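## Task

Take plate K83 out of plate nest N1 and set it flat on Q1's block, seated within the block's locators, with its well A1 in the block corner labelled A1. Close Q1's lid over the plate using the LID key. Q1 is loose and must finish in its original spot and orientation. Press START so a run is still active at the end. A run that is active while anything you needed to fix is still wrong counts for less than having no run. Nothing may rely on the robot holding it at the end. Release and back away; resting on START or Q1's housing still counts as clear.

## Robot and tools

ROBOT. Two simulated arms, left_arm and right_arm, each with six joints and a two-finger gripper. Either arm may do the job; the idle one can be parked out of the way. The names are labels only and do not match the sides of any image. The arm bases may be tilted relative to the table. Mounting plates and the metal frame behind the arms are fixed obstacles; a "too close" warning counts a plate and its side of the frame as part of that arm.

FRAME. Result poses use one shared scene frame: origin on the table top midway between the arms, +z up, +x out over the table, left_arm on the +y side. Positions are in metres; orientation is a wxyz quaternion. The gripper's fingers point along its own +z and close along its own y. The reported point sits between the finger pads, roughly 1 cm behind the tips. Printed hand positions can be off, more so when the arm reaches far.

PLATES AND Q1. On each labelled item, well A1 lies at the labelled short end, in the corner opposite the labelled long side. Q1's upper front keys, left to right as you face it: LID, CLEAR, START, STOP. LID toggles the lid. LID and START are ignored while the lid is between fully open and fully shut. If the lid meets an obstruction it halts and the lamp goes red; then only CLEAR works, which frees and opens the lid. A blue lamp means a run is on. Q1 can slide, so avoid shoving it. Loose objects may occasionally get a brief push from outside.

execute_actions. Argument "actions" is a list holding one item or nothing. An empty list just returns the current state. A motion item is {"rows": [...], "steps": n} with n from 1 to 15 (default 15), each step being 1/30 s. Every row is applied for one step; if rows run out, the last row repeats. A wait item is {"steps": n} with n up to 300 and no rows; it returns once that many steps have elapsed since the previous result. Optional "pictures": false omits images. A refused call sends nothing.

ROW LAYOUT. Every row is one flat list of 14 numbers covering both arms, even when only one moves: left_arm waist, shoulder, elbow, wrist pitch, wrist yaw, wrist roll, opening, then the same seven for right_arm. Joint values are absolute target angles in radians, in the same form Joint positions prints them (not offsets). Stated ranges per arm: waist -2.880 to 2.880, shoulder 0.000 to 3.142, elbow 0.000 to 3.019, wrist pitch -1.693 to 1.571, wrist yaw -1.571 to 1.571, wrist roll -2.094 to 2.094. True ends may differ by up to 0.019 rad either way. A call is refused if a target exceeds a range end by over 0.019 and lies further out than that joint's last reported angle. Targets beyond the real end are clipped there, and the result may say "joint sent to its limit" (possibly about an earlier action); absence of that line does not prove more room exists. Opening is an absolute value from -1 (closed) to +1 (fully open).

MOTION LIMITS. Each step, the sent target stays within a set lead of the measured angle: waist 0.264, shoulder 0.32, elbow 0.276, wrist pitch 0.33, wrist yaw 0.186, wrist roll 0.522 rad. If targets would put the gripper over 70 mm from where it is, all joints are scaled back. Distant targets therefore take several actions. Moves of only a few mm may not shift the hand. Between calls, arms keep heading for the last row sent until everything has nearly stopped or a step is HELD; after that, only a new action moves them further. Fingers already moving keep going.

GRIPPING. grip_measured reports finger opening on the same -1..1 scale you command; Joint positions gives the pad gap in metres (0.094 fully open). Readings may be off by about 1 mm, fixed per gripper. Away from the extremes, fingers go to where grip_measured would equal your number. To hold something, command about 0.03 below grip_measured for a firm grip, less for a lighter one. Pad force tops out near 50–62 N, lower on thin parts under about 2 mm; first contact can spike.

RESULT LINES. The state line shows `left_arm: …` | `right_arm: …` with each gripper's position and quaternion. Joint positions and Joint velocities list, per arm, the six joints (rad, rad/s) then pad gap (m, m/s). "joint command not followed" means the clearance check altered or blocked some joint targets; the rest of the row still ran. HELD marks steps whose row was not (fully) sent. MOTOR HOT appears from 85 °C; at 100 °C an OVER-TEMPERATURE FAULT drops that arm until it cools, so don't hold loads longer than needed. Some heat carries into the next scene.

zoom_image. Arguments: "camera" (cam_head_left, cam_head_right, cam_left_wrist, cam_right_wrist) and "region" [x0, y0, x1, y1] in pixels of that camera's latest image, origin top-left, at most 504 by 504. All four cameras give 504x504 images, returned in the order listed; head cameras are pinhole with radial distortion, wrist cameras are fisheye.

finished_scene. Argument "scene": the number of the scene being ended. It is final, reports whether the goal held, and gives the next task. Answering without a tool call ends everything.

AVOID. Knocking or setting anything off the table, drops, slips, slams, hard impacts or heavy pushing, and letting the arms collide or press on each other.

Each tool is called as name(argument=value, ...) on one line, values as JSON.

## Session

execute_actions(actions=[])

Scene clock: 0.00 s of 10800.00 s.
left_arm: end_effector_position=(+0.6260, +0.4249, +0.1966) grip_measured=+1.000 end_effector_quat_wxyz=(-0.218, +0.661, -0.682, -0.223) | right_arm: end_effector_position=(+0.1625, -0.2216, +0.2105) grip_measured=+1.000 end_effector_quat_wxyz=(-0.002, +0.770, -0.630, +0.104)
Joint positions: left_arm=[ 0.041  2.034  1.955 -1.463 -0.634 -1.494  0.094] | right_arm=[ 0.624  0.647  0.75  -1.584  0.188 -1.319  0.094]
Joint velocities: left_arm=[ 0.005 -0.024  0.002  0.002 -0.037 -0.037  0.   ] | right_arm=[-0.005 -0.005 -0.012  0.007  0.007 -0.007  0.   ]

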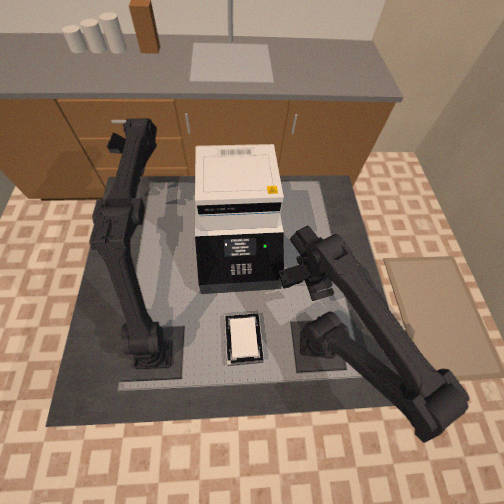

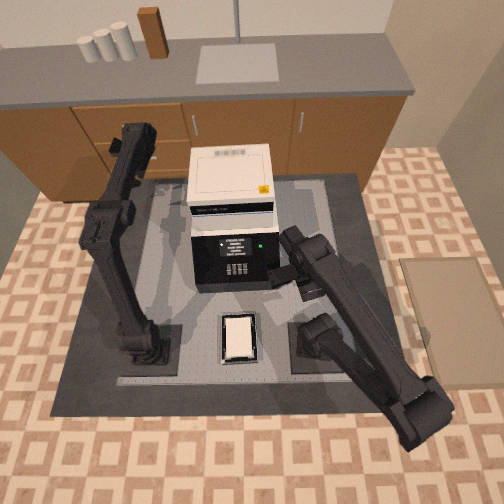

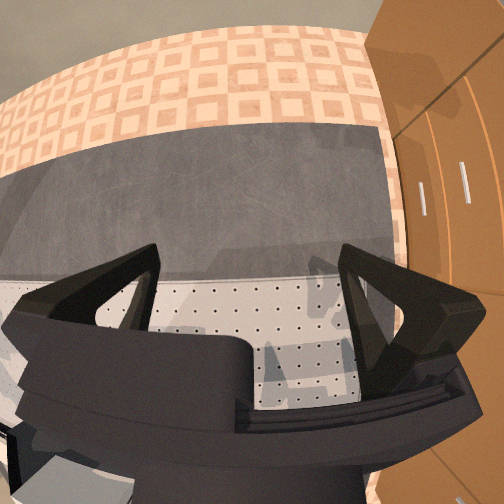

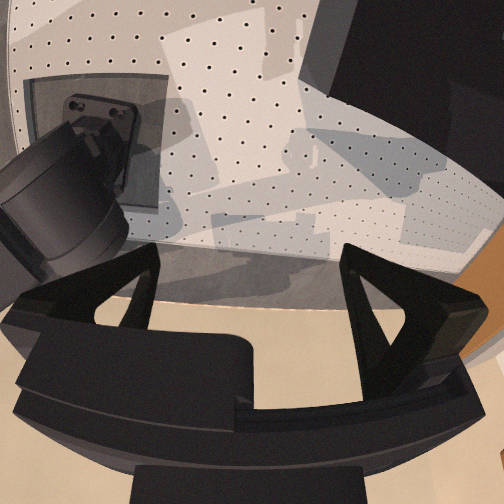

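zoom_image(camera="cam_head_left", region=[170, 130, 330, 380])

zoom_image(camera="cam_head_right", region=[180, 220, 300, 380])

Region (170, 130, 330, 380) of cam_head_left's 504x504 image, scaled by 2.016, with more detail than that image has; it fills the left 323 columns of this view, and the rest is white.

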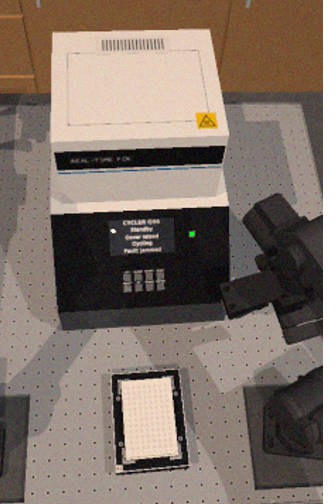

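Region (180, 220, 300, 380) of cam_head_right's 504x504 image, scaled by 3.150, with more detail than that image has; it fills the left 378 columns of this view, and the rest is white.

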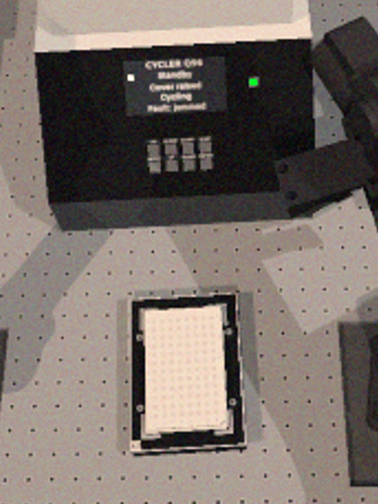

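execute_actions(actions=[{"rows":[[0.041,2.034,1.955,-1.463,-0.2,-1.494,1,0.624,0.647,1.05,-1.584,0.188,-1.319,1]]}], pictures=false)

execute_actions(actions=[{"steps":20}], pictures=false)

execute_actions(actions=[{"rows":[[0.041,1.7,1.955,-1.463,-0.2,-1.494,1,0.624,0.647,1.05,-1.2,0.188,-1.319,1]]}], pictures=false)

execute_actions(actions=[{"steps":20}], pictures=false)

execute_actions(actions=[{"rows":[[0.4,1.7,1.955,-1.463,-0.2,-1.494,1,0.2,0.647,1.05,-1.2,0.188,-1.319,1]]}], pictures=false)

execute_actions(actions=[{"steps":20}])

Scene clock: 9.80 s of 10800.00 s.
left_arm: end_effector_position=(+0.6282, +0.3574, +0.1650) grip_measured=+1.000 end_effector_quat_wxyz=(-0.077, +0.690, -0.717, -0.067) | right_arm: end_effector_position=(+0.1987, -0.2038, +0.3332) grip_measured=+1.000 end_effector_quat_wxyz=(-0.133, +0.748, -0.630, +0.162)
Joint positions: left_arm=[ 0.04   2.034  1.951 -1.463 -0.203 -1.494  0.094] | right_arm=[ 0.624  0.644  1.038 -1.584  0.188 -1.319  0.094]
Joint velocities: left_arm=[-0.005 -0.015 -0.012 -0.007 -0.022 -0.022  0.   ] | right_arm=[ 0.005 -0.005 -0.017  0.002  0.051 -0.007  0.   ]
Steps of this call (steps 1 to 90: nothing new was sent; then 6.30 s passed at rest; steps 91 to 105: all 15 steps of this action). Readings (joint positions):
91: left_arm=[0.042 2.034 1.955 -1.463 -0.541 -1.494] | right_arm=[0.624 0.647 0.760 -1.584 0.188 -1.319]
92: left_arm=[0.043 2.033 1.955 -1.463 -0.436 -1.494] | right_arm=[0.624 0.649 0.782 -1.584 0.188 -1.319]
94: left_arm=[0.043 2.034 1.953 -1.463 -0.255 -1.494] | right_arm=[0.624 0.649 0.854 -1.584 0.188 -1.319]
98: left_arm=[0.040 2.034 1.951 -1.463 -0.203 -1.494] | right_arm=[0.624 0.649 1.008 -1.584 0.188 -1.319]
105: the state above

Scene clock: 10.47 s of 10800.00 s.
left_arm: end_effector_position=(+0.6282, +0.3574, +0.1650) grip_measured=+1.000 end_effector_quat_wxyz=(-0.077, +0.690, -0.717, -0.067) | right_arm: end_effector_position=(+0.1987, -0.2038, +0.3332) grip_measured=+1.000 end_effector_quat_wxyz=(-0.133, +0.748, -0.630, +0.162)
Joint positions: left_arm=[ 0.04   2.034  1.951 -1.463 -0.203 -1.494  0.094] | right_arm=[ 0.624  0.644  1.038 -1.584  0.188 -1.319  0.094]
Joint velocities: left_arm=[ 0.005 -0.015  0.002 -0.012 -0.066  0.037  0.   ] | right_arm=[ 0.005  0.015 -0.002  0.007 -0.007 -0.081  0.   ]
Steps of this call (steps 1 to 15: the robot went on to your last target; steps 16 to 20: nothing new was sent). Readings (joint positions):
1: left_arm=[0.040 2.034 1.951 -1.463 -0.203 -1.494] | right_arm=[0.624 0.644 1.038 -1.584 0.188 -1.319]
2: left_arm=[0.040 2.034 1.951 -1.463 -0.203 -1.494] | right_arm=[0.624 0.644 1.038 -1.584 0.188 -1.319]
4: left_arm=[0.040 2.034 1.951 -1.463 -0.203 -1.494] | right_arm=[0.624 0.644 1.038 -1.584 0.188 -1.319]
8: left_arm=[0.040 2.034 1.951 -1.463 -0.203 -1.494] | right_arm=[0.624 0.644 1.038 -1.584 0.188 -1.319]
20: the state above
All arms were judged still, so your last target was given up. Only a new action makes them travel on or press farther. Fingers that are still opening or closing keep moving.

Scene clock: 10.97 s of 10800.00 s.
left_arm: end_effector_position=(+0.5918, +0.3561, +0.3274) grip_measured=+1.000 end_effector_quat_wxyz=(-0.174, +0.692, -0.700, +0.021) | right_arm: end_effector_position=(+0.2641, -0.1713, +0.3765) grip_measured=+1.000 end_effector_quat_wxyz=(-0.289, +0.700, -0.611, +0.229)
Joint positions: left_arm=[ 0.04   1.753  1.934 -1.463 -0.203 -1.494  0.094] | right_arm=[ 0.624  0.643  1.031 -1.224  0.188 -1.319  0.094]
Joint velocities: left_arm=[-0.005 -0.737 -0.002  0.002 -0.022  0.066  0.   ] | right_arm=[ 0.015 -0.015  0.002  0.007  0.037  0.007  0.   ]
Steps of this call (steps 1 to 15: all 15 steps of this action). Readings (joint positions):
1: left_arm=[0.040 2.029 1.949 -1.463 -0.203 -1.494] | right_arm=[0.624 0.642 1.034 -1.526 0.188 -1.319]
2: left_arm=[0.040 2.022 1.943 -1.463 -0.203 -1.494] | right_arm=[0.624 0.639 1.031 -1.424 0.188 -1.319]
4: left_arm=[0.040 1.997 1.936 -1.463 -0.203 -1.494] | right_arm=[0.624 0.642 1.031 -1.281 0.188 -1.319]
8: left_arm=[0.040 1.925 1.934 -1.463 -0.203 -1.494] | right_arm=[0.624 0.643 1.031 -1.226 0.188 -1.319]
15: the state above

Scene clock: 11.63 s of 10800.00 s.
left_arm: end_effector_position=(+0.5795, +0.3556, +0.3605) grip_measured=+1.000 end_effector_quat_wxyz=(-0.195, +0.691, -0.695, +0.040) | right_arm: end_effector_position=(+0.2641, -0.1713, +0.3765) grip_measured=+1.000 end_effector_quat_wxyz=(-0.289, +0.700, -0.611, +0.229)
Joint positions: left_arm=[ 0.04   1.695  1.934 -1.463 -0.203 -1.494  0.094] | right_arm=[ 0.624  0.643  1.031 -1.224  0.188 -1.319  0.094]
Joint velocities: left_arm=[ 0.005 -0.005  0.002 -0.002 -0.037 -0.051  0.   ] | right_arm=[-0.015 -0.005 -0.007  0.022  0.022  0.022  0.   ]
Steps of this call (steps 1 to 20: the robot went on to your last target). Readings (joint positions):
1: left_arm=[0.040 1.729 1.934 -1.463 -0.203 -1.494] | right_arm=[0.624 0.643 1.031 -1.224 0.188 -1.319]
2: left_arm=[0.040 1.708 1.934 -1.463 -0.203 -1.494] | right_arm=[0.624 0.643 1.031 -1.224 0.188 -1.319]
4: left_arm=[0.040 1.677 1.934 -1.463 -0.203 -1.494] | right_arm=[0.624 0.643 1.031 -1.224 0.188 -1.319]
8: left_arm=[0.040 1.665 1.934 -1.463 -0.203 -1.494] | right_arm=[0.624 0.643 1.031 -1.224 0.188 -1.319]
20: the state above

Scene clock: 12.13 s of 10800.00 s.
left_arm: end_effector_position=(+0.5085, +0.5860, +0.3605) grip_measured=+1.000 end_effector_quat_wxyz=(-0.199, +0.818, -0.539, -0.000) | right_arm: end_effector_position=(+0.2798, -0.2906, +0.3773) grip_measured=+1.000 end_effector_quat_wxyz=(+0.234, -0.551, +0.748, -0.288)
Joint positions: left_arm=[ 0.451  1.695  1.934 -1.463 -0.203 -1.494  0.094] | right_arm=[ 0.188  0.643  1.031 -1.22   0.19  -1.319  0.094]
Joint velocities: left_arm=[ 0.093 -0.005  0.012  0.012 -0.037 -0.081  0.   ] | right_arm=[-0.015 -0.015 -0.002 -0.002 -0.022  0.066  0.   ]
Steps of this call (steps 1 to 15: all 15 steps of this action). Readings (joint positions):
1: left_arm=[0.048 1.695 1.934 -1.463 -0.200 -1.494] | right_arm=[0.598 0.643 1.031 -1.224 0.179 -1.319]
2: left_arm=[0.060 1.695 1.934 -1.463 -0.198 -1.494] | right_arm=[0.531 0.643 1.031 -1.223 0.179 -1.319]
4: left_arm=[0.108 1.695 1.934 -1.463 -0.197 -1.494] | right_arm=[0.353 0.643 1.031 -1.221 0.183 -1.319]
8: left_arm=[0.250 1.695 1.934 -1.463 -0.197 -1.494] | right_arm=[0.172 0.643 1.031 -1.220 0.193 -1.319]
15: the state above

Scene clock: 12.80 s of 10800.00 s.
left_arm: end_effector_position=(+0.5233, +0.5574, +0.3605) grip_measured=+1.000 end_effector_quat_wxyz=(-0.198, +0.803, -0.561, +0.005) | right_arm: end_effector_position=(+0.2798, -0.2906, +0.3773) grip_measured=+1.000 end_effector_quat_wxyz=(+0.234, -0.551, +0.748, -0.288)
Joint positions: left_arm=[ 0.397  1.695  1.934 -1.463 -0.202 -1.494  0.094] | right_arm=[ 0.188  0.643  1.031 -1.22   0.19  -1.319  0.094]
Joint velocities: left_arm=[-0.005 -0.015 -0.012  0.002 -0.007  0.037  0.   ] | right_arm=[-0.005 -0.005  0.007 -0.017 -0.051  0.051  0.   ]
Steps of this call (steps 1 to 20: the robot went on to your last target). Readings (joint positions):
1: left_arm=[0.452 1.695 1.934 -1.463 -0.203 -1.494] | right_arm=[0.188 0.643 1.031 -1.220 0.190 -1.319]
2: left_arm=[0.447 1.695 1.934 -1.463 -0.203 -1.494] | right_arm=[0.188 0.643 1.031 -1.220 0.190 -1.319]
4: left_arm=[0.431 1.695 1.934 -1.463 -0.203 -1.494] | right_arm=[0.188 0.643 1.031 -1.220 0.190 -1.319]
8: left_arm=[0.402 1.695 1.934 -1.463 -0.202 -1.494] | right_arm=[0.188 0.643 1.031 -1.220 0.190 -1.319]
20: the state above

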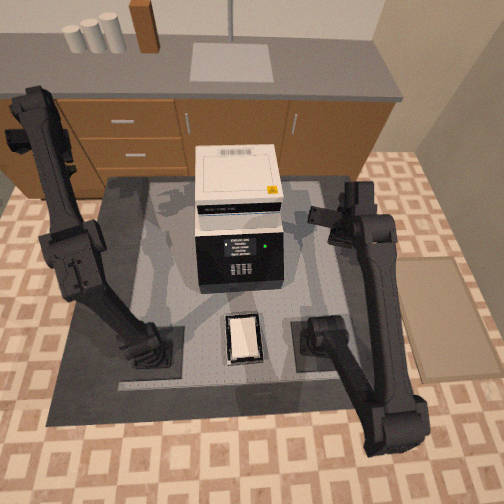

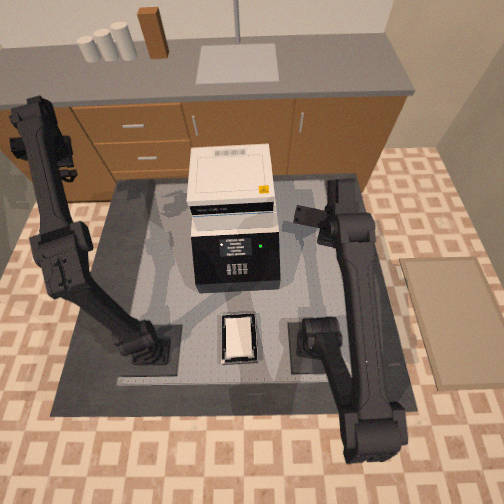

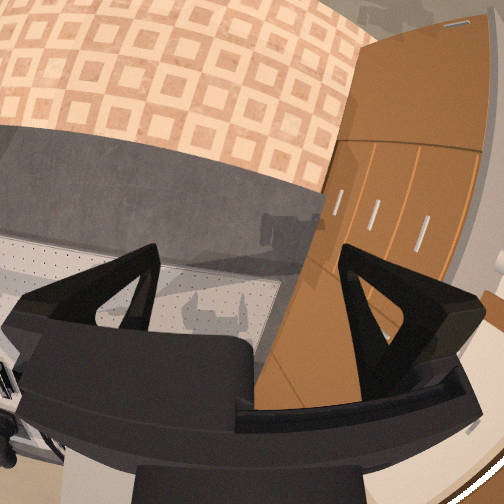

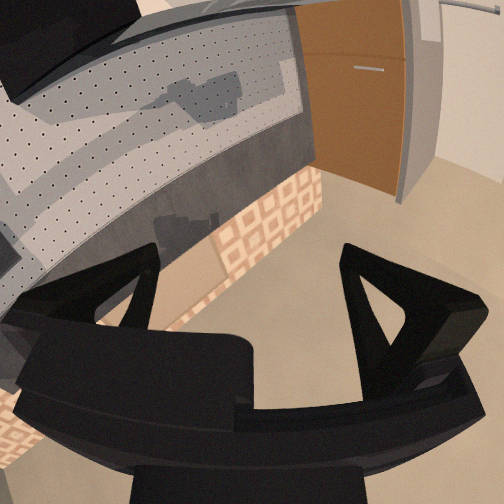

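execute_actions(actions=[{"rows":[[0.4,1.0,1.0,-1.423,0,-1.41,1,-0.2,0.647,1.05,-1.2,0,0,1]]}], pictures=false)

execute_actions(actions=[{"steps":40}], pictures=false)

execute_actions(actions=[{"rows":[[-1.41,0.6,0.9,-1.423,0,-1.41,1,-0.2,0.647,1.05,-1.2,0,0,1]]}], pictures=false)

execute_actions(actions=[{"steps":50}], pictures=false)

execute_actions(actions=[{"rows":[[-1.41,1.143,1.01,-1.423,0,-1.41,1,-0.2,0.647,1.05,-1.2,0,0,1]]}], pictures=false)

execute_actions(actions=[{"steps":30}])

Scene clock: 31.23 s of 10800.00 s.
left_arm: end_effector_position=(+0.2575, +0.4111, +0.2613) grip_measured=+1.000 end_effector_quat_wxyz=(-0.087, +0.787, -0.608, +0.048) | right_arm: end_effector_position=(+0.2614, -0.3675, +0.3750) grip_measured=+1.000 end_effector_quat_wxyz=(+0.350, +0.120, +0.925, -0.089)
Joint positions: left_arm=[ 0.399  0.954  1.016 -1.433 -0.003 -1.432  0.094] | right_arm=[-0.212  0.643  1.031 -1.22   0.002 -0.118  0.094]
Joint velocities: left_arm=[-0.005 -0.542 -0.828  0.002  0.007  0.037  0.   ] | right_arm=[-0.005 -0.005  0.002 -0.002 -0.037  0.667  0.   ]
Steps of this call (steps 1 to 15: the robot went on to your last target; steps 16 to 90: nothing new was sent; then 14.93 s passed at rest; steps 91 to 105: all 15 steps of this action). Readings (joint positions):
91: left_arm=[0.398 1.678 1.905 -1.449 -0.150 -1.486] | right_arm=[0.159 0.643 1.031 -1.220 0.085 -1.235]
92: left_arm=[0.399 1.643 1.843 -1.439 -0.100 -1.479] | right_arm=[0.093 0.643 1.031 -1.220 0.027 -1.135]
94: left_arm=[0.399 1.559 1.709 -1.438 -0.045 -1.467] | right_arm=[-0.078 0.643 1.031 -1.220 0.005 -0.935]
98: left_arm=[0.399 1.345 1.444 -1.435 -0.012 -1.451] | right_arm=[-0.225 0.643 1.031 -1.220 0.005 -0.531]
105: the state above

Scene clock: 32.57 s of 10800.00 s.
left_arm: end_effector_position=(+0.2573, +0.4110, +0.2378) grip_measured=+1.000 end_effector_quat_wxyz=(-0.056, +0.786, -0.615, +0.030) | right_arm: end_effector_position=(+0.2614, -0.3675, +0.3750) grip_measured=+1.000 end_effector_quat_wxyz=(+0.355, +0.171, +0.917, -0.070)
Joint positions: left_arm=[ 0.399  1.002  0.99  -1.433 -0.003 -1.42   0.094] | right_arm=[-0.212  0.643  1.031 -1.22   0.002 -0.009  0.094]
Joint velocities: left_arm=[ 0.015 -0.015  0.012  0.017 -0.007 -0.066  0.   ] | right_arm=[-0.005 -0.015  0.012  0.002  0.007  0.022  0.   ]
Steps of this call (steps 1 to 30: the robot went on to your last target; steps 31 to 40: nothing new was sent). Readings (joint positions):
1: left_arm=[0.399 0.944 0.997 -1.433 -0.003 -1.431] | right_arm=[-0.212 0.643 1.031 -1.220 0.002 -0.096]
2: left_arm=[0.399 0.947 0.991 -1.433 -0.003 -1.429] | right_arm=[-0.212 0.643 1.031 -1.220 0.002 -0.078]
4: left_arm=[0.399 0.968 0.990 -1.433 -0.003 -1.426] | right_arm=[-0.212 0.643 1.031 -1.220 0.002 -0.053]
8: left_arm=[0.399 1.000 0.990 -1.433 -0.003 -1.422] | right_arm=[-0.212 0.643 1.031 -1.220 0.002 -0.027]
40: the state above
All arms were judged still, so your last target was given up. Only a new action makes them travel on or press farther. Fingers that are still opening or closing keep moving.

Scene clock: 33.07 s of 10800.00 s.
left_arm: end_effector_position=(+0.1361, +0.1418, +0.2952) grip_measured=+1.000 end_effector_quat_wxyz=(+0.100, -0.283, +0.931, -0.209) | right_arm: end_effector_position=(+0.2614, -0.3675, +0.3750) grip_measured=+1.000 end_effector_quat_wxyz=(+0.355, +0.171, +0.917, -0.070)
Joint positions: left_arm=[-0.825  0.577  0.899 -1.425 -0.001 -1.419  0.094] | right_arm=[-0.212  0.643  1.031 -1.22   0.002 -0.009  0.094]
Joint velocities: left_arm=[-2.916  0.317  0.012 -0.002  0.037  0.037  0.   ] | right_arm=[-0.015 -0.005 -0.007 -0.032 -0.051 -0.037  0.   ]
Steps of this call (steps 1 to 15: all 15 steps of this action). Readings (joint positions):
1: left_arm=[0.383 0.987 0.981 -1.428 -0.008 -1.420] | right_arm=[-0.212 0.643 1.031 -1.220 0.002 -0.009]
2: left_arm=[0.343 0.954 0.959 -1.425 -0.009 -1.420] | right_arm=[-0.212 0.643 1.031 -1.220 0.002 -0.009]
4: left_arm=[0.224 0.849 0.917 -1.425 -0.006 -1.420] | right_arm=[-0.212 0.643 1.031 -1.220 0.002 -0.009]
8: left_arm=[-0.120 0.615 0.899 -1.425 -0.001 -1.420] | right_arm=[-0.212 0.643 1.031 -1.220 0.002 -0.009]
15: the state above

Scene clock: 34.73 s of 10800.00 s.
left_arm: end_effector_position=(+0.0224, +0.0833, +0.2894) grip_measured=+1.000 end_effector_quat_wxyz=(+0.031, +0.004, +0.976, -0.215) | right_arm: end_effector_position=(+0.2614, -0.3675, +0.3750) grip_measured=+1.000 end_effector_quat_wxyz=(+0.355, +0.171, +0.917, -0.070)
Joint positions: left_arm=[-1.42   0.606  0.898 -1.425  0.003 -1.417  0.094] | right_arm=[-0.212  0.643  1.031 -1.22   0.002 -0.009  0.094]
Joint velocities: left_arm=[-0.005 -0.015  0.012  0.017 -0.081  0.007  0.   ] | right_arm=[-0.015 -0.005  0.007 -0.012 -0.066  0.022  0.   ]
Steps of this call (steps 1 to 30: the robot went on to your last target; steps 31 to 50: nothing new was sent). Readings (joint positions):
1: left_arm=[-0.925 0.588 0.898 -1.425 -0.001 -1.419] | right_arm=[-0.212 0.643 1.031 -1.220 0.002 -0.009]
2: left_arm=[-1.026 0.596 0.898 -1.425 -0.001 -1.419] | right_arm=[-0.212 0.643 1.031 -1.220 0.002 -0.009]
4: left_arm=[-1.226 0.605 0.898 -1.425 -0.000 -1.419] | right_arm=[-0.212 0.643 1.031 -1.220 0.002 -0.009]
8: left_arm=[-1.436 0.606 0.898 -1.425 0.004 -1.417] | right_arm=[-0.212 0.643 1.031 -1.220 0.002 -0.009]
50: the state above
All arms were judged still, so your last target was given up. Only a new action makes them travel on or press farther. Fingers that are still opening or closing keep moving.

Scene clock: 35.23 s of 10800.00 s.
left_arm: end_effector_position=(+0.0348, -0.0005, +0.1845) grip_measured=+1.000 end_effector_quat_wxyz=(-0.006, +0.004, +1.000, +0.030) | right_arm: end_effector_position=(+0.2614, -0.3675, +0.3750) grip_measured=+1.000 end_effector_quat_wxyz=(+0.355, +0.171, +0.917, -0.070)
Joint positions: left_arm=[-1.42   1.192  0.987 -1.426  0.003 -1.417  0.094] | right_arm=[-0.212  0.643  1.031 -1.22   0.002 -0.009  0.094]
Joint velocities: left_arm=[-0.015 -0.444  0.007  0.002 -0.051  0.022  0.   ] | right_arm=[-0.005 -0.015  0.002 -0.007 -0.051 -0.066  0.   ]
Steps of this call (steps 1 to 15: all 15 steps of this action). Readings (joint positions):
1: left_arm=[-1.420 0.626 0.905 -1.428 0.003 -1.417] | right_arm=[-0.212 0.643 1.031 -1.220 0.002 -0.009]
2: left_arm=[-1.420 0.668 0.924 -1.430 0.003 -1.417] | right_arm=[-0.212 0.643 1.031 -1.220 0.002 -0.009]
4: left_arm=[-1.420 0.803 0.967 -1.430 0.003 -1.417] | right_arm=[-0.212 0.643 1.031 -1.220 0.002 -0.009]
8: left_arm=[-1.420 1.106 0.996 -1.426 0.003 -1.417] | right_arm=[-0.212 0.643 1.031 -1.220 0.002 -0.009]
15: the state above

Scene clock: 36.23 s of 10800.00 s.
left_arm: end_effector_position=(+0.0343, +0.0026, +0.1990) grip_measured=+1.000 end_effector_quat_wxyz=(-0.002, +0.004, +1.000, +0.004) | right_arm: end_effector_position=(+0.2614, -0.3675, +0.3750) grip_measured=+1.000 end_effector_quat_wxyz=(+0.355, +0.171, +0.917, -0.070)
Joint positions: left_arm=[-1.42   1.14   0.987 -1.426  0.003 -1.417  0.094] | right_arm=[-0.212  0.643  1.031 -1.22   0.002 -0.009  0.094]
Joint velocities: left_arm=[-0.005 -0.015  0.002 -0.002 -0.022 -0.022  0.   ] | right_arm=[-0.015  0.005 -0.002  0.002  0.022 -0.007  0.   ]
Steps of this call (steps 1 to 30: the robot went on to your last target). Readings (joint positions):
1: left_arm=[-1.420 1.178 0.987 -1.426 0.003 -1.417] | right_arm=[-0.212 0.643 1.031 -1.220 0.002 -0.009]
2: left_arm=[-1.420 1.164 0.987 -1.426 0.003 -1.417] | right_arm=[-0.212 0.643 1.031 -1.220 0.002 -0.009]
4: left_arm=[-1.420 1.145 0.987 -1.426 0.003 -1.417] | right_arm=[-0.212 0.643 1.031 -1.220 0.002 -0.009]
8: left_arm=[-1.420 1.140 0.987 -1.426 0.003 -1.417] | right_arm=[-0.212 0.643 1.031 -1.220 0.002 -0.009]
30: the state above
All arms were judged still, so your last target was given up. Only a new action makes them travel on or press farther. Fingers that are still opening or closing keep moving.

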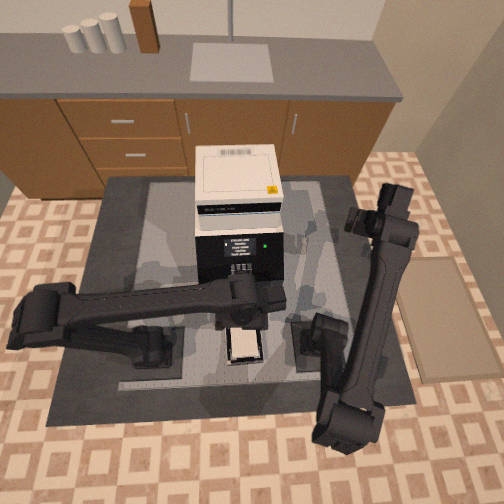

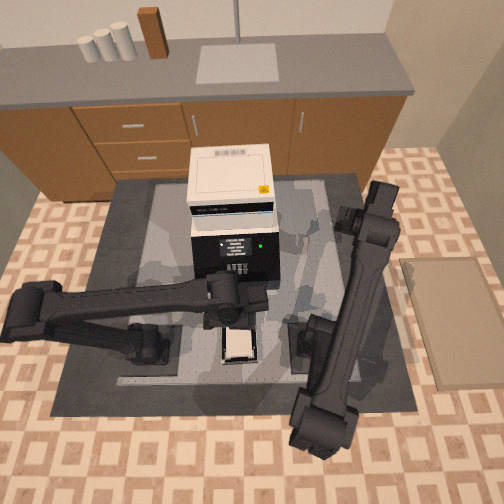

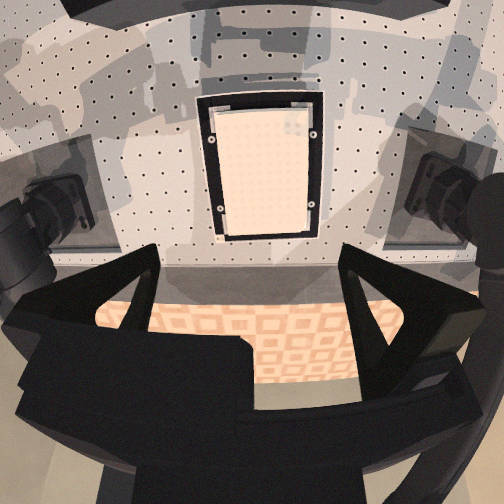

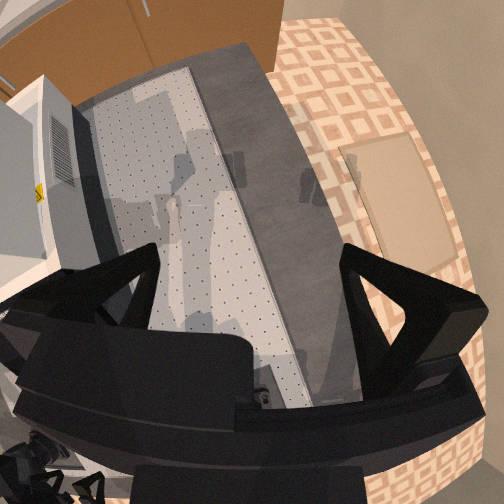

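execute_actions(actions=[{"rows":[[-0.98,1.22,1.2,-1.52,0,-0.98,-1,-0.2,0.647,1.05,-1.2,0,0,1]]}], pictures=false)

execute_actions(actions=[{"steps":20}])

Scene clock: 40.17 s of 10800.00 s.
left_arm: end_effector_position=(+0.1830, +0.0221, +0.2395) grip_measured=-0.987 end_effector_quat_wxyz=(+0.003, -0.023, +1.000, -0.001) | right_arm: end_effector_position=(+0.2614, -0.3675, +0.3750) grip_measured=+1.000 end_effector_quat_wxyz=(+0.355, +0.171, +0.917, -0.070)
Joint positions: left_arm=[-0.964  1.22   1.157 -1.503 -0.003 -1.015  0.001] | right_arm=[-0.212  0.643  1.031 -1.22   0.002 -0.009  0.094]
Joint velocities: left_arm=[-0.181 -0.015 -0.012 -0.022 -0.051  0.198 -0.001] | right_arm=[-0.005 -0.015  0.002 -0.022 -0.022  0.022  0.   ]
Steps of this call (steps 1 to 90: nothing new was sent; then 0.43 s passed at rest; steps 91 to 105: all 15 steps of this action). Readings (joint positions):
91: left_arm=[-1.405 1.145 0.997 -1.439 0.008 -1.372] | right_arm=[-0.212 0.643 1.031 -1.220 0.002 -0.009]
92: left_arm=[-1.370 1.155 1.015 -1.456 0.009 -1.323] | right_arm=[-0.212 0.643 1.031 -1.220 0.002 -0.009]
94: left_arm=[-1.265 1.181 1.064 -1.474 0.009 -1.240] | right_arm=[-0.212 0.643 1.031 -1.220 0.002 -0.009]
98: left_arm=[-1.020 1.217 1.140 -1.489 0.001 -1.106] | right_arm=[-0.212 0.643 1.031 -1.220 0.002 -0.009]
105: the state above

Scene clock: 40.83 s of 10800.00 s.
left_arm: end_effector_position=(+0.1800, +0.0203, +0.2395) grip_measured=-0.987 end_effector_quat_wxyz=(+0.002, -0.006, +1.000, -0.001) | right_arm: end_effector_position=(+0.2614, -0.3675, +0.3750) grip_measured=+1.000 end_effector_quat_wxyz=(+0.355, +0.171, +0.917, -0.070)
Joint positions: left_arm=[-0.974  1.22   1.157 -1.504 -0.002 -0.991  0.001] | right_arm=[-0.212  0.643  1.031 -1.22   0.002 -0.009  0.094]
Joint velocities: left_arm=[-0.015  0.005  0.002 -0.002 -0.022 -0.007 -0.   ] | right_arm=[-0.005  0.015 -0.002 -0.007  0.051  0.007  0.   ]
Steps of this call (steps 1 to 20: the robot went on to your last target). Readings (joint positions):
1: left_arm=[-0.969 1.220 1.157 -1.503 -0.003 -1.010] | right_arm=[-0.212 0.643 1.031 -1.220 0.002 -0.009]
2: left_arm=[-0.972 1.220 1.157 -1.504 -0.002 -1.006] | right_arm=[-0.212 0.643 1.031 -1.220 0.002 -0.009]
4: left_arm=[-0.974 1.220 1.157 -1.504 -0.002 -1.000] | right_arm=[-0.212 0.643 1.031 -1.220 0.002 -0.009]
8: left_arm=[-0.974 1.220 1.157 -1.504 -0.002 -0.994] | right_arm=[-0.212 0.643 1.031 -1.220 0.002 -0.009]
20: the state above

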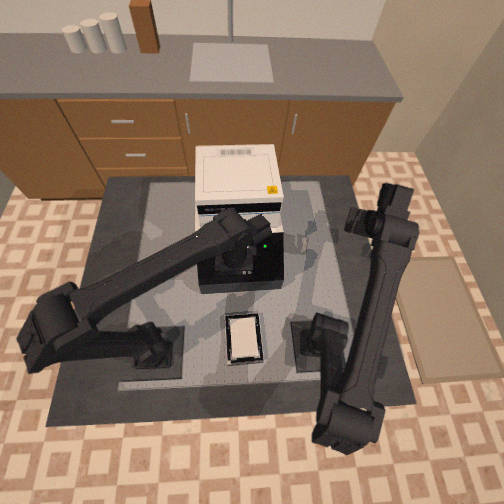

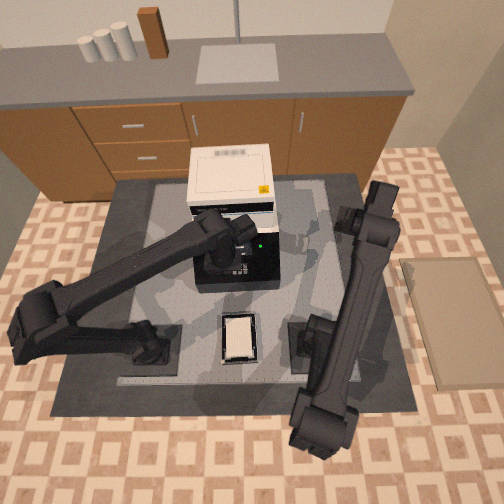

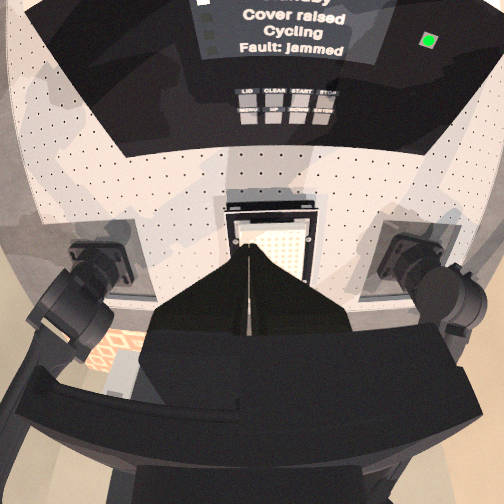

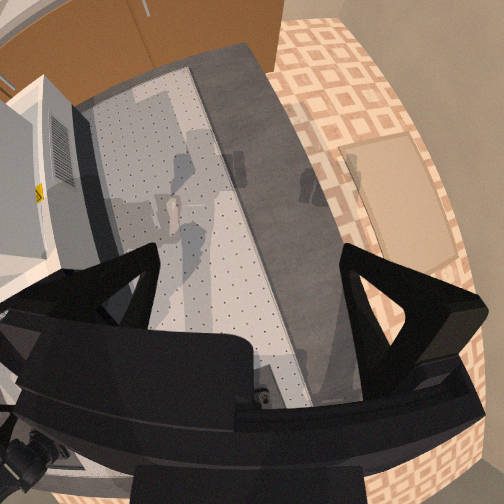

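execute_actions(actions=[{"rows":[[-0.9,0.95,0.95,-1.1,0,-0.5,-1,-0.2,0.647,1.05,-1.2,0,0,1],[-0.9,0.95,0.95,-1.1,0,-0.5,-1,-0.2,0.647,1.05,-1.2,0,0,1],[-0.9,0.95,0.95,-1.1,0,-0.5,-1,-0.2,0.647,1.05,-1.2,0,0,1],[-0.9,0.95,0.95,-1.1,0,-0.5,-1,-0.2,0.647,1.05,-1.2,0,0,1],[-0.9,0.95,0.95,-1.1,0,-0.5,-1,-0.2,0.647,1.05,-1.2,0,0,1],[-0.826,0.868,0.73,-0.852,0,0,-1,-0.2,0.647,1.05,-1.2,0,0,1]]}], pictures=false)

execute_actions(actions=[{"steps":20}])

Scene clock: 47.50 s of 10800.00 s.
left_arm: end_effector_position=(+0.2152, +0.0546, +0.1974) grip_measured=-0.988 end_effector_quat_wxyz=(+0.241, +0.349, +0.898, -0.119) | right_arm: end_effector_position=(+0.2614, -0.3675, +0.3750) grip_measured=+1.000 end_effector_quat_wxyz=(+0.355, +0.171, +0.917, -0.070)
Joint positions: left_arm=[-0.826  0.863  0.72  -0.884  0.001 -0.089  0.001] | right_arm=[-0.212  0.643  1.031 -1.22   0.002 -0.009  0.094]
Joint velocities: left_arm=[-0.015  0.122 -0.012  0.134  0.022  0.579 -0.002] | right_arm=[ 0.005 -0.005 -0.012  0.012  0.007 -0.066  0.   ]
Steps of this call (steps 1 to 15: the robot went on to your last target; steps 16 to 90: nothing new was sent; then 3.17 s passed at rest; steps 91 to 105: all 15 steps of this action). Readings (joint positions):
91: left_arm=[-0.968 1.194 1.122 -1.430 -0.001 -0.908] | right_arm=[-0.212 0.643 1.031 -1.220 0.002 -0.009]
92: left_arm=[-0.955 1.143 1.055 -1.309 -0.000 -0.827] | right_arm=[-0.212 0.643 1.031 -1.220 0.002 -0.009]
94: left_arm=[-0.922 1.033 0.955 -1.188 -0.000 -0.713] | right_arm=[-0.212 0.643 1.031 -1.220 0.002 -0.009]
98: left_arm=[-0.855 0.858 0.801 -0.941 0.001 -0.388] | right_arm=[-0.212 0.643 1.031 -1.220 0.002 -0.009]
105: the state above

Scene clock: 48.17 s of 10800.00 s.
left_arm: end_effector_position=(+0.2162, +0.0535, +0.1968) grip_measured=-0.988 end_effector_quat_wxyz=(+0.246, +0.384, +0.883, -0.110) | right_arm: end_effector_position=(+0.2614, -0.3675, +0.3750) grip_measured=+1.000 end_effector_quat_wxyz=(+0.355, +0.171, +0.917, -0.070)
Joint positions: left_arm=[-0.826  0.867  0.72  -0.878  0.001 -0.011  0.001] | right_arm=[-0.212  0.643  1.031 -1.22   0.002 -0.009  0.094]
Joint velocities: left_arm=[ 0.015 -0.005  0.002  0.002  0.007  0.007 -0.   ] | right_arm=[-0.005  0.005  0.007  0.002  0.051  0.007  0.   ]
Steps of this call (steps 1 to 20: the robot went on to your last target). Readings (joint positions):
1: left_arm=[-0.826 0.866 0.720 -0.881 0.001 -0.073] | right_arm=[-0.212 0.643 1.031 -1.220 0.002 -0.009]
2: left_arm=[-0.826 0.867 0.720 -0.880 0.001 -0.060] | right_arm=[-0.212 0.643 1.031 -1.220 0.002 -0.009]
4: left_arm=[-0.826 0.867 0.720 -0.878 0.001 -0.043] | right_arm=[-0.212 0.643 1.031 -1.220 0.002 -0.009]
8: left_arm=[-0.826 0.867 0.720 -0.878 0.001 -0.023] | right_arm=[-0.212 0.643 1.031 -1.220 0.002 -0.009]
20: the state above

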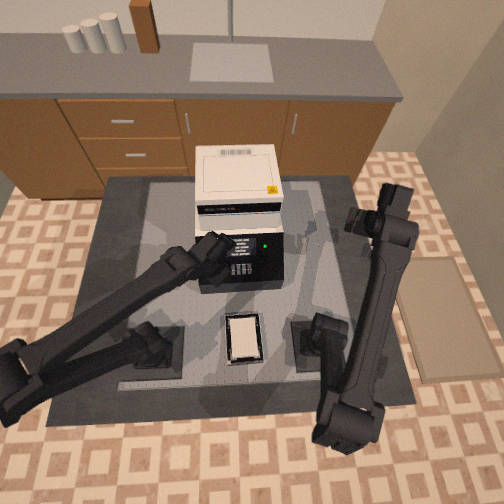

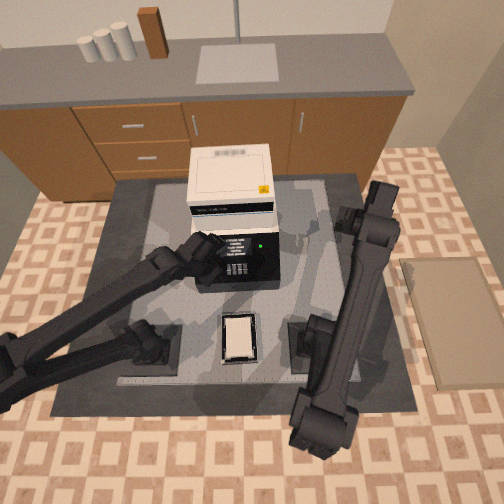

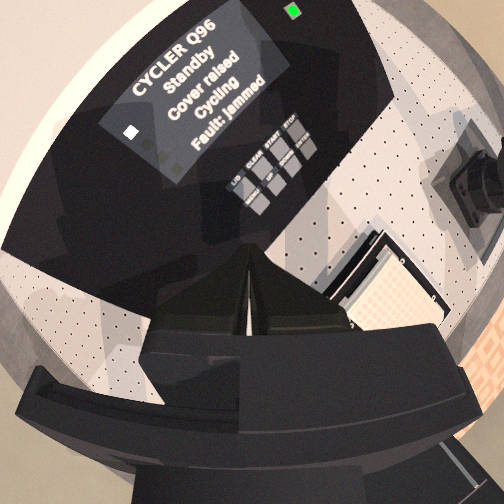

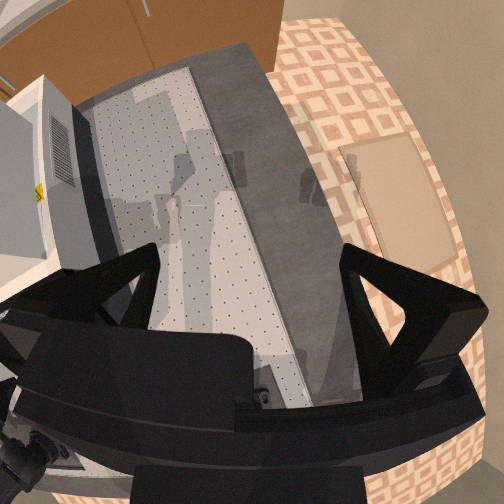

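execute_actions(actions=[{"rows":[[-0.826,0.988,0.71,-0.72,0,0,-1,-0.2,0.647,1.05,-1.2,0,0,1]]}], pictures=false)

execute_actions(actions=[{"steps":8}])

Scene clock: 51.97 s of 10800.00 s.
left_arm: end_effector_position=(+0.2362, +0.0316, +0.1609) grip_measured=-0.988 end_effector_quat_wxyz=(+0.237, +0.385, +0.886, -0.106) | right_arm: end_effector_position=(+0.2614, -0.3675, +0.3750) grip_measured=+1.000 end_effector_quat_wxyz=(+0.355, +0.171, +0.917, -0.070)
Joint positions: left_arm=[-0.826  1.002  0.703 -0.746  0.001 -0.01   0.001] | right_arm=[-0.212  0.643  1.031 -1.22   0.002 -0.009  0.094]
Joint velocities: left_arm=[-0.005 -0.005 -0.002  0.012  0.007 -0.007  0.001] | right_arm=[-0.005 -0.015 -0.002 -0.017  0.037  0.007  0.   ]
Steps of this call (steps 1 to 15: the robot went on to your last target; steps 16 to 90: nothing new was sent; then 0.30 s passed at rest; steps 91 to 105: all 15 steps of this action). Readings (joint positions):
91: left_arm=[-0.826 0.875 0.717 -0.853 0.001 -0.010] | right_arm=[-0.212 0.643 1.031 -1.220 0.002 -0.009]
92: left_arm=[-0.826 0.894 0.716 -0.813 0.001 -0.010] | right_arm=[-0.212 0.643 1.031 -1.220 0.002 -0.009]
94: left_arm=[-0.826 0.945 0.716 -0.762 0.001 -0.010] | right_arm=[-0.212 0.643 1.031 -1.220 0.002 -0.009]
98: left_arm=[-0.826 1.002 0.706 -0.747 0.001 -0.010] | right_arm=[-0.212 0.643 1.031 -1.220 0.002 -0.009]
105: the state above

Scene clock: 52.23 s of 10800.00 s.
left_arm: end_effector_position=(+0.2362, +0.0316, +0.1609) grip_measured=-0.988 end_effector_quat_wxyz=(+0.237, +0.385, +0.886, -0.106) | right_arm: end_effector_position=(+0.2614, -0.3675, +0.3750) grip_measured=+1.000 end_effector_quat_wxyz=(+0.355, +0.171, +0.917, -0.070)
Joint positions: left_arm=[-0.826  1.002  0.703 -0.746  0.001 -0.01   0.001] | right_arm=[-0.212  0.643  1.031 -1.22   0.002 -0.009  0.094]
Joint velocities: left_arm=[ 0.005 -0.005 -0.012 -0.002  0.022 -0.007 -0.002] | right_arm=[-0.015 -0.015 -0.022 -0.012  0.022  0.022  0.   ]
Steps of this call (steps 1 to 8: the robot went on to your last target). Readings (joint positions):
1: left_arm=[-0.826 1.002 0.703 -0.746 0.001 -0.010] | right_arm=[-0.212 0.643 1.031 -1.220 0.002 -0.009]
2: left_arm=[-0.826 1.002 0.703 -0.746 0.001 -0.010] | right_arm=[-0.212 0.643 1.031 -1.220 0.002 -0.009]
4: left_arm=[-0.826 1.002 0.703 -0.746 0.001 -0.010] | right_arm=[-0.212 0.643 1.031 -1.220 0.002 -0.009]
8: the state above

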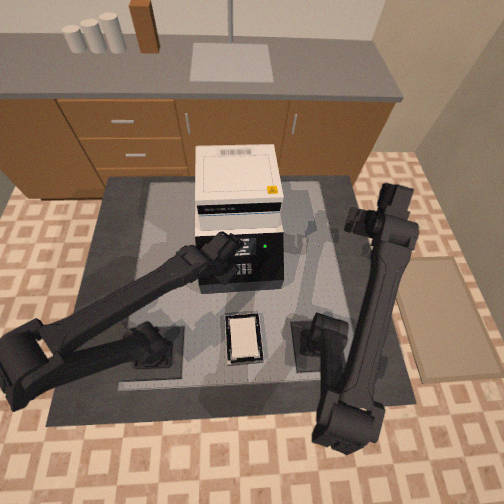

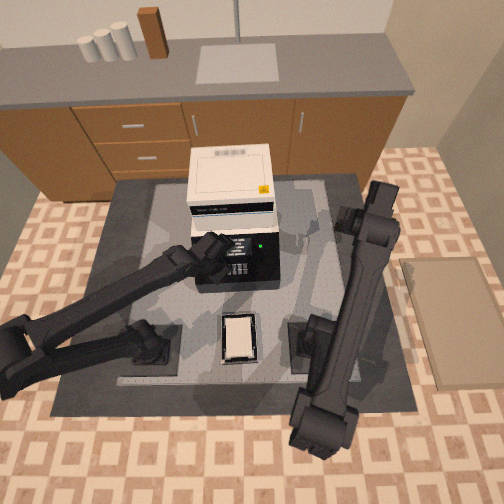

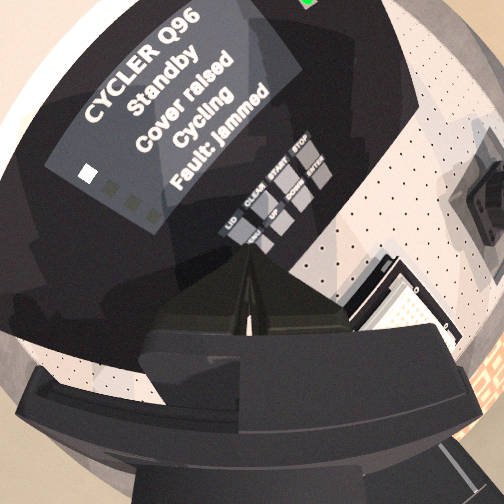

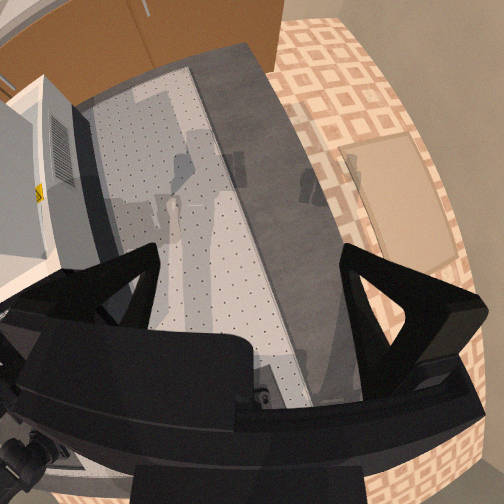

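execute_actions(actions=[{"rows":[[-0.812,1.02,0.71,-0.675,0,0,-1,-0.2,0.647,1.05,-1.2,0,0,1],[-0.812,1.02,0.71,-0.675,0,0,-1,-0.2,0.647,1.05,-1.2,0,0,1],[-0.812,1.02,0.71,-0.675,0,0,-1,-0.2,0.647,1.05,-1.2,0,0,1],[-0.812,1.045,0.71,-0.675,0,0,-1,-0.2,0.647,1.05,-1.2,0,0,1]]}])

Scene clock: 56.00 s of 10800.00 s.
left_arm: end_effector_position=(+0.2439, +0.0246, +0.1531) grip_measured=-0.988 end_effector_quat_wxyz=(+0.240, +0.384, +0.885, -0.107) | right_arm: end_effector_position=(+0.2614, -0.3675, +0.3750) grip_measured=+1.000 end_effector_quat_wxyz=(+0.355, +0.171, +0.917, -0.070)
Joint positions: left_arm=[-0.823  1.04   0.702 -0.701  0.001 -0.01   0.001] | right_arm=[-0.212  0.643  1.031 -1.22   0.002 -0.009  0.094]
Joint velocities: left_arm=[-0.015 -0.024 -0.012  0.007 -0.007 -0.007 -0.   ] | right_arm=[-0.015  0.005  0.012 -0.017 -0.022  0.007  0.   ]
Steps of this call (steps 1 to 15: the robot went on to your last target; steps 16 to 90: nothing new was sent; then 0.27 s passed at rest; steps 91 to 105: all 15 steps of this action). Readings (joint positions):
91: left_arm=[-0.826 1.003 0.703 -0.737 0.001 -0.010] | right_arm=[-0.212 0.643 1.031 -1.220 0.002 -0.009]
92: left_arm=[-0.825 1.004 0.702 -0.725 0.001 -0.010] | right_arm=[-0.212 0.643 1.031 -1.220 0.002 -0.009]
94: left_arm=[-0.824 1.009 0.702 -0.707 0.001 -0.010] | right_arm=[-0.212 0.643 1.031 -1.220 0.002 -0.009]
98: left_arm=[-0.823 1.032 0.702 -0.701 0.001 -0.010] | right_arm=[-0.212 0.643 1.031 -1.220 0.002 -0.009]
105: the state above

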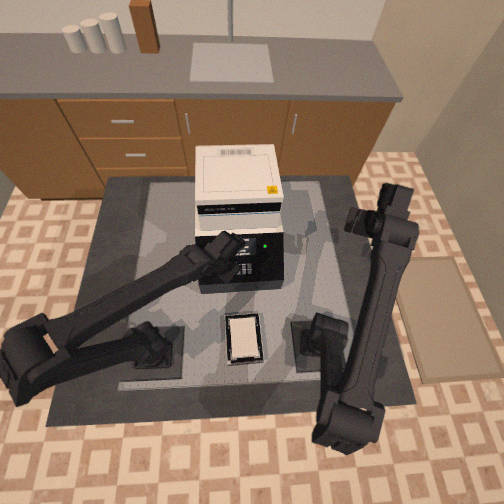

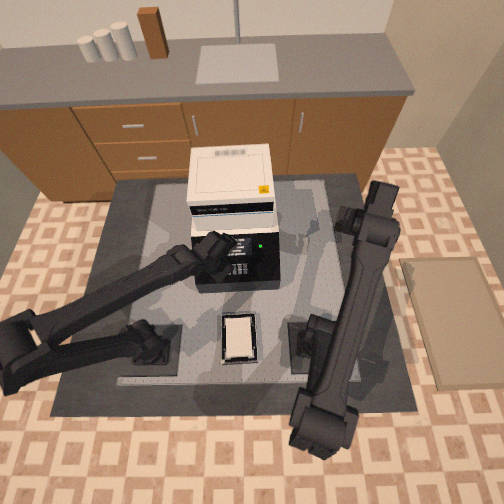

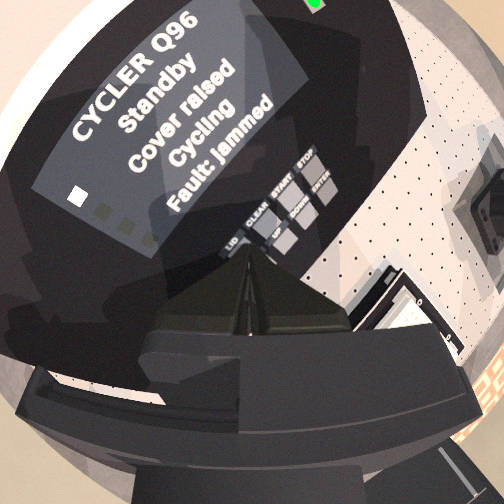

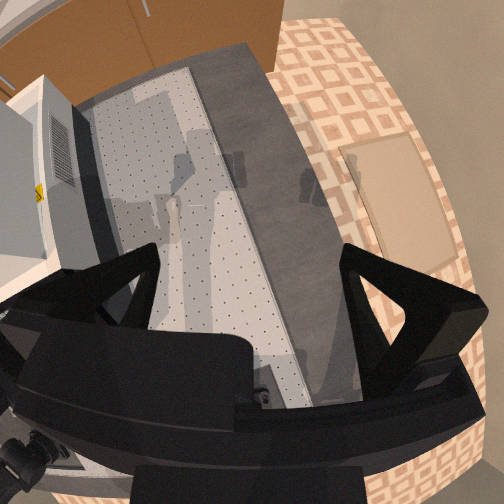

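execute_actions(actions=[{"rows":[[-0.812,1.07,0.71,-0.71,0,0,-1,-0.2,0.647,1.05,-1.2,0,0,1],[-0.812,1.07,0.71,-0.71,0,0,-1,-0.2,0.647,1.05,-1.2,0,0,1],[-0.812,1.07,0.71,-0.71,0,0,-1,-0.2,0.647,1.05,-1.2,0,0,1],[-0.812,1.095,0.71,-0.71,0,0,-1,-0.2,0.647,1.05,-1.2,0,0,1]]}])

Scene clock: 59.00 s of 10800.00 s.
left_arm: end_effector_position=(+0.2433, +0.0235, +0.1452) grip_measured=-0.988 end_effector_quat_wxyz=(+0.229, +0.386, +0.887, -0.106) | right_arm: end_effector_position=(+0.2614, -0.3675, +0.3750) grip_measured=+1.000 end_effector_quat_wxyz=(+0.355, +0.171, +0.917, -0.070)
Joint positions: left_arm=[-0.823  1.062  0.702 -0.701  0.008 -0.01   0.001] | right_arm=[-0.212  0.643  1.031 -1.22   0.002 -0.009  0.094]
Joint velocities: left_arm=[-0.005 -0.015 -0.002 -0.002  0.007 -0.022  0.001] | right_arm=[ 0.005  0.005 -0.012 -0.022 -0.066 -0.037  0.   ]
Steps of this call (steps 1 to 15: the robot went on to your last target; steps 16 to 75: nothing new was sent; steps 76 to 90: all 15 steps of this action). Readings (joint positions):
76: left_arm=[-0.823 1.041 0.702 -0.701 0.001 -0.010] | right_arm=[-0.212 0.643 1.031 -1.220 0.002 -0.009]
77: left_arm=[-0.823 1.044 0.702 -0.701 0.001 -0.010] | right_arm=[-0.212 0.643 1.031 -1.220 0.002 -0.009]
79: left_arm=[-0.823 1.055 0.702 -0.701 0.001 -0.010] | right_arm=[-0.212 0.643 1.031 -1.220 0.002 -0.009]
83: left_arm=[-0.823 1.062 0.702 -0.701 0.008 -0.010] | right_arm=[-0.212 0.643 1.031 -1.220 0.002 -0.009]
90: the state above

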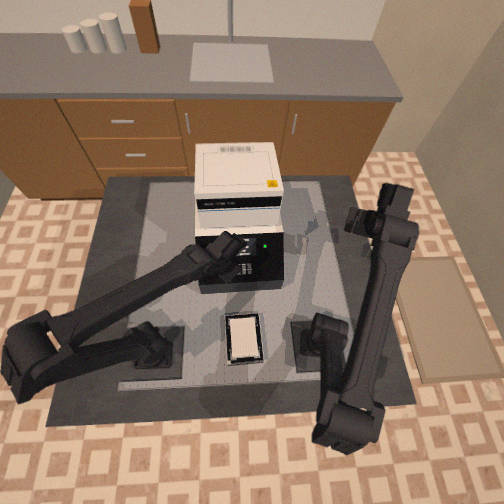

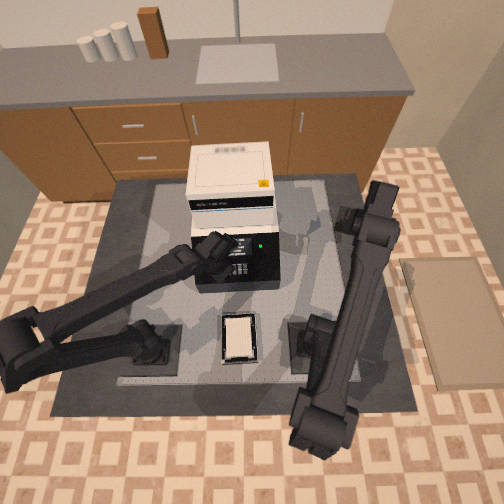

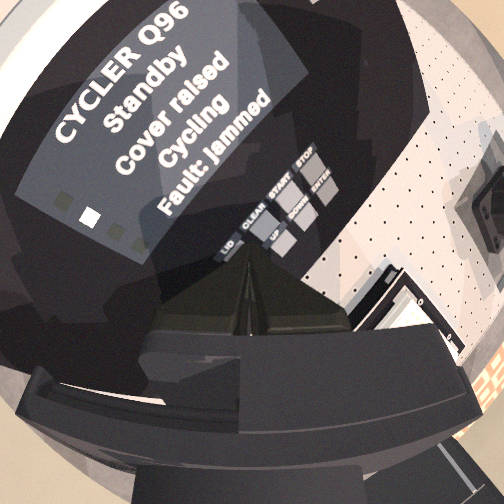

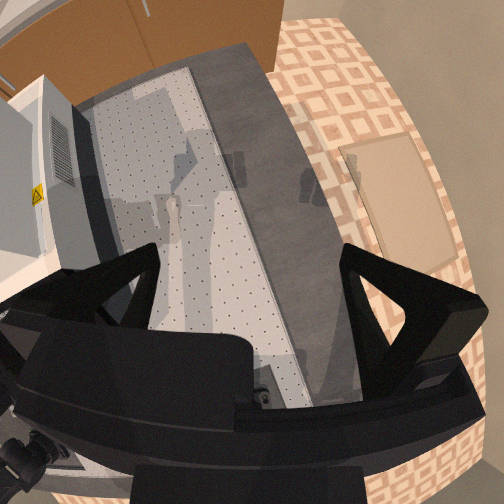

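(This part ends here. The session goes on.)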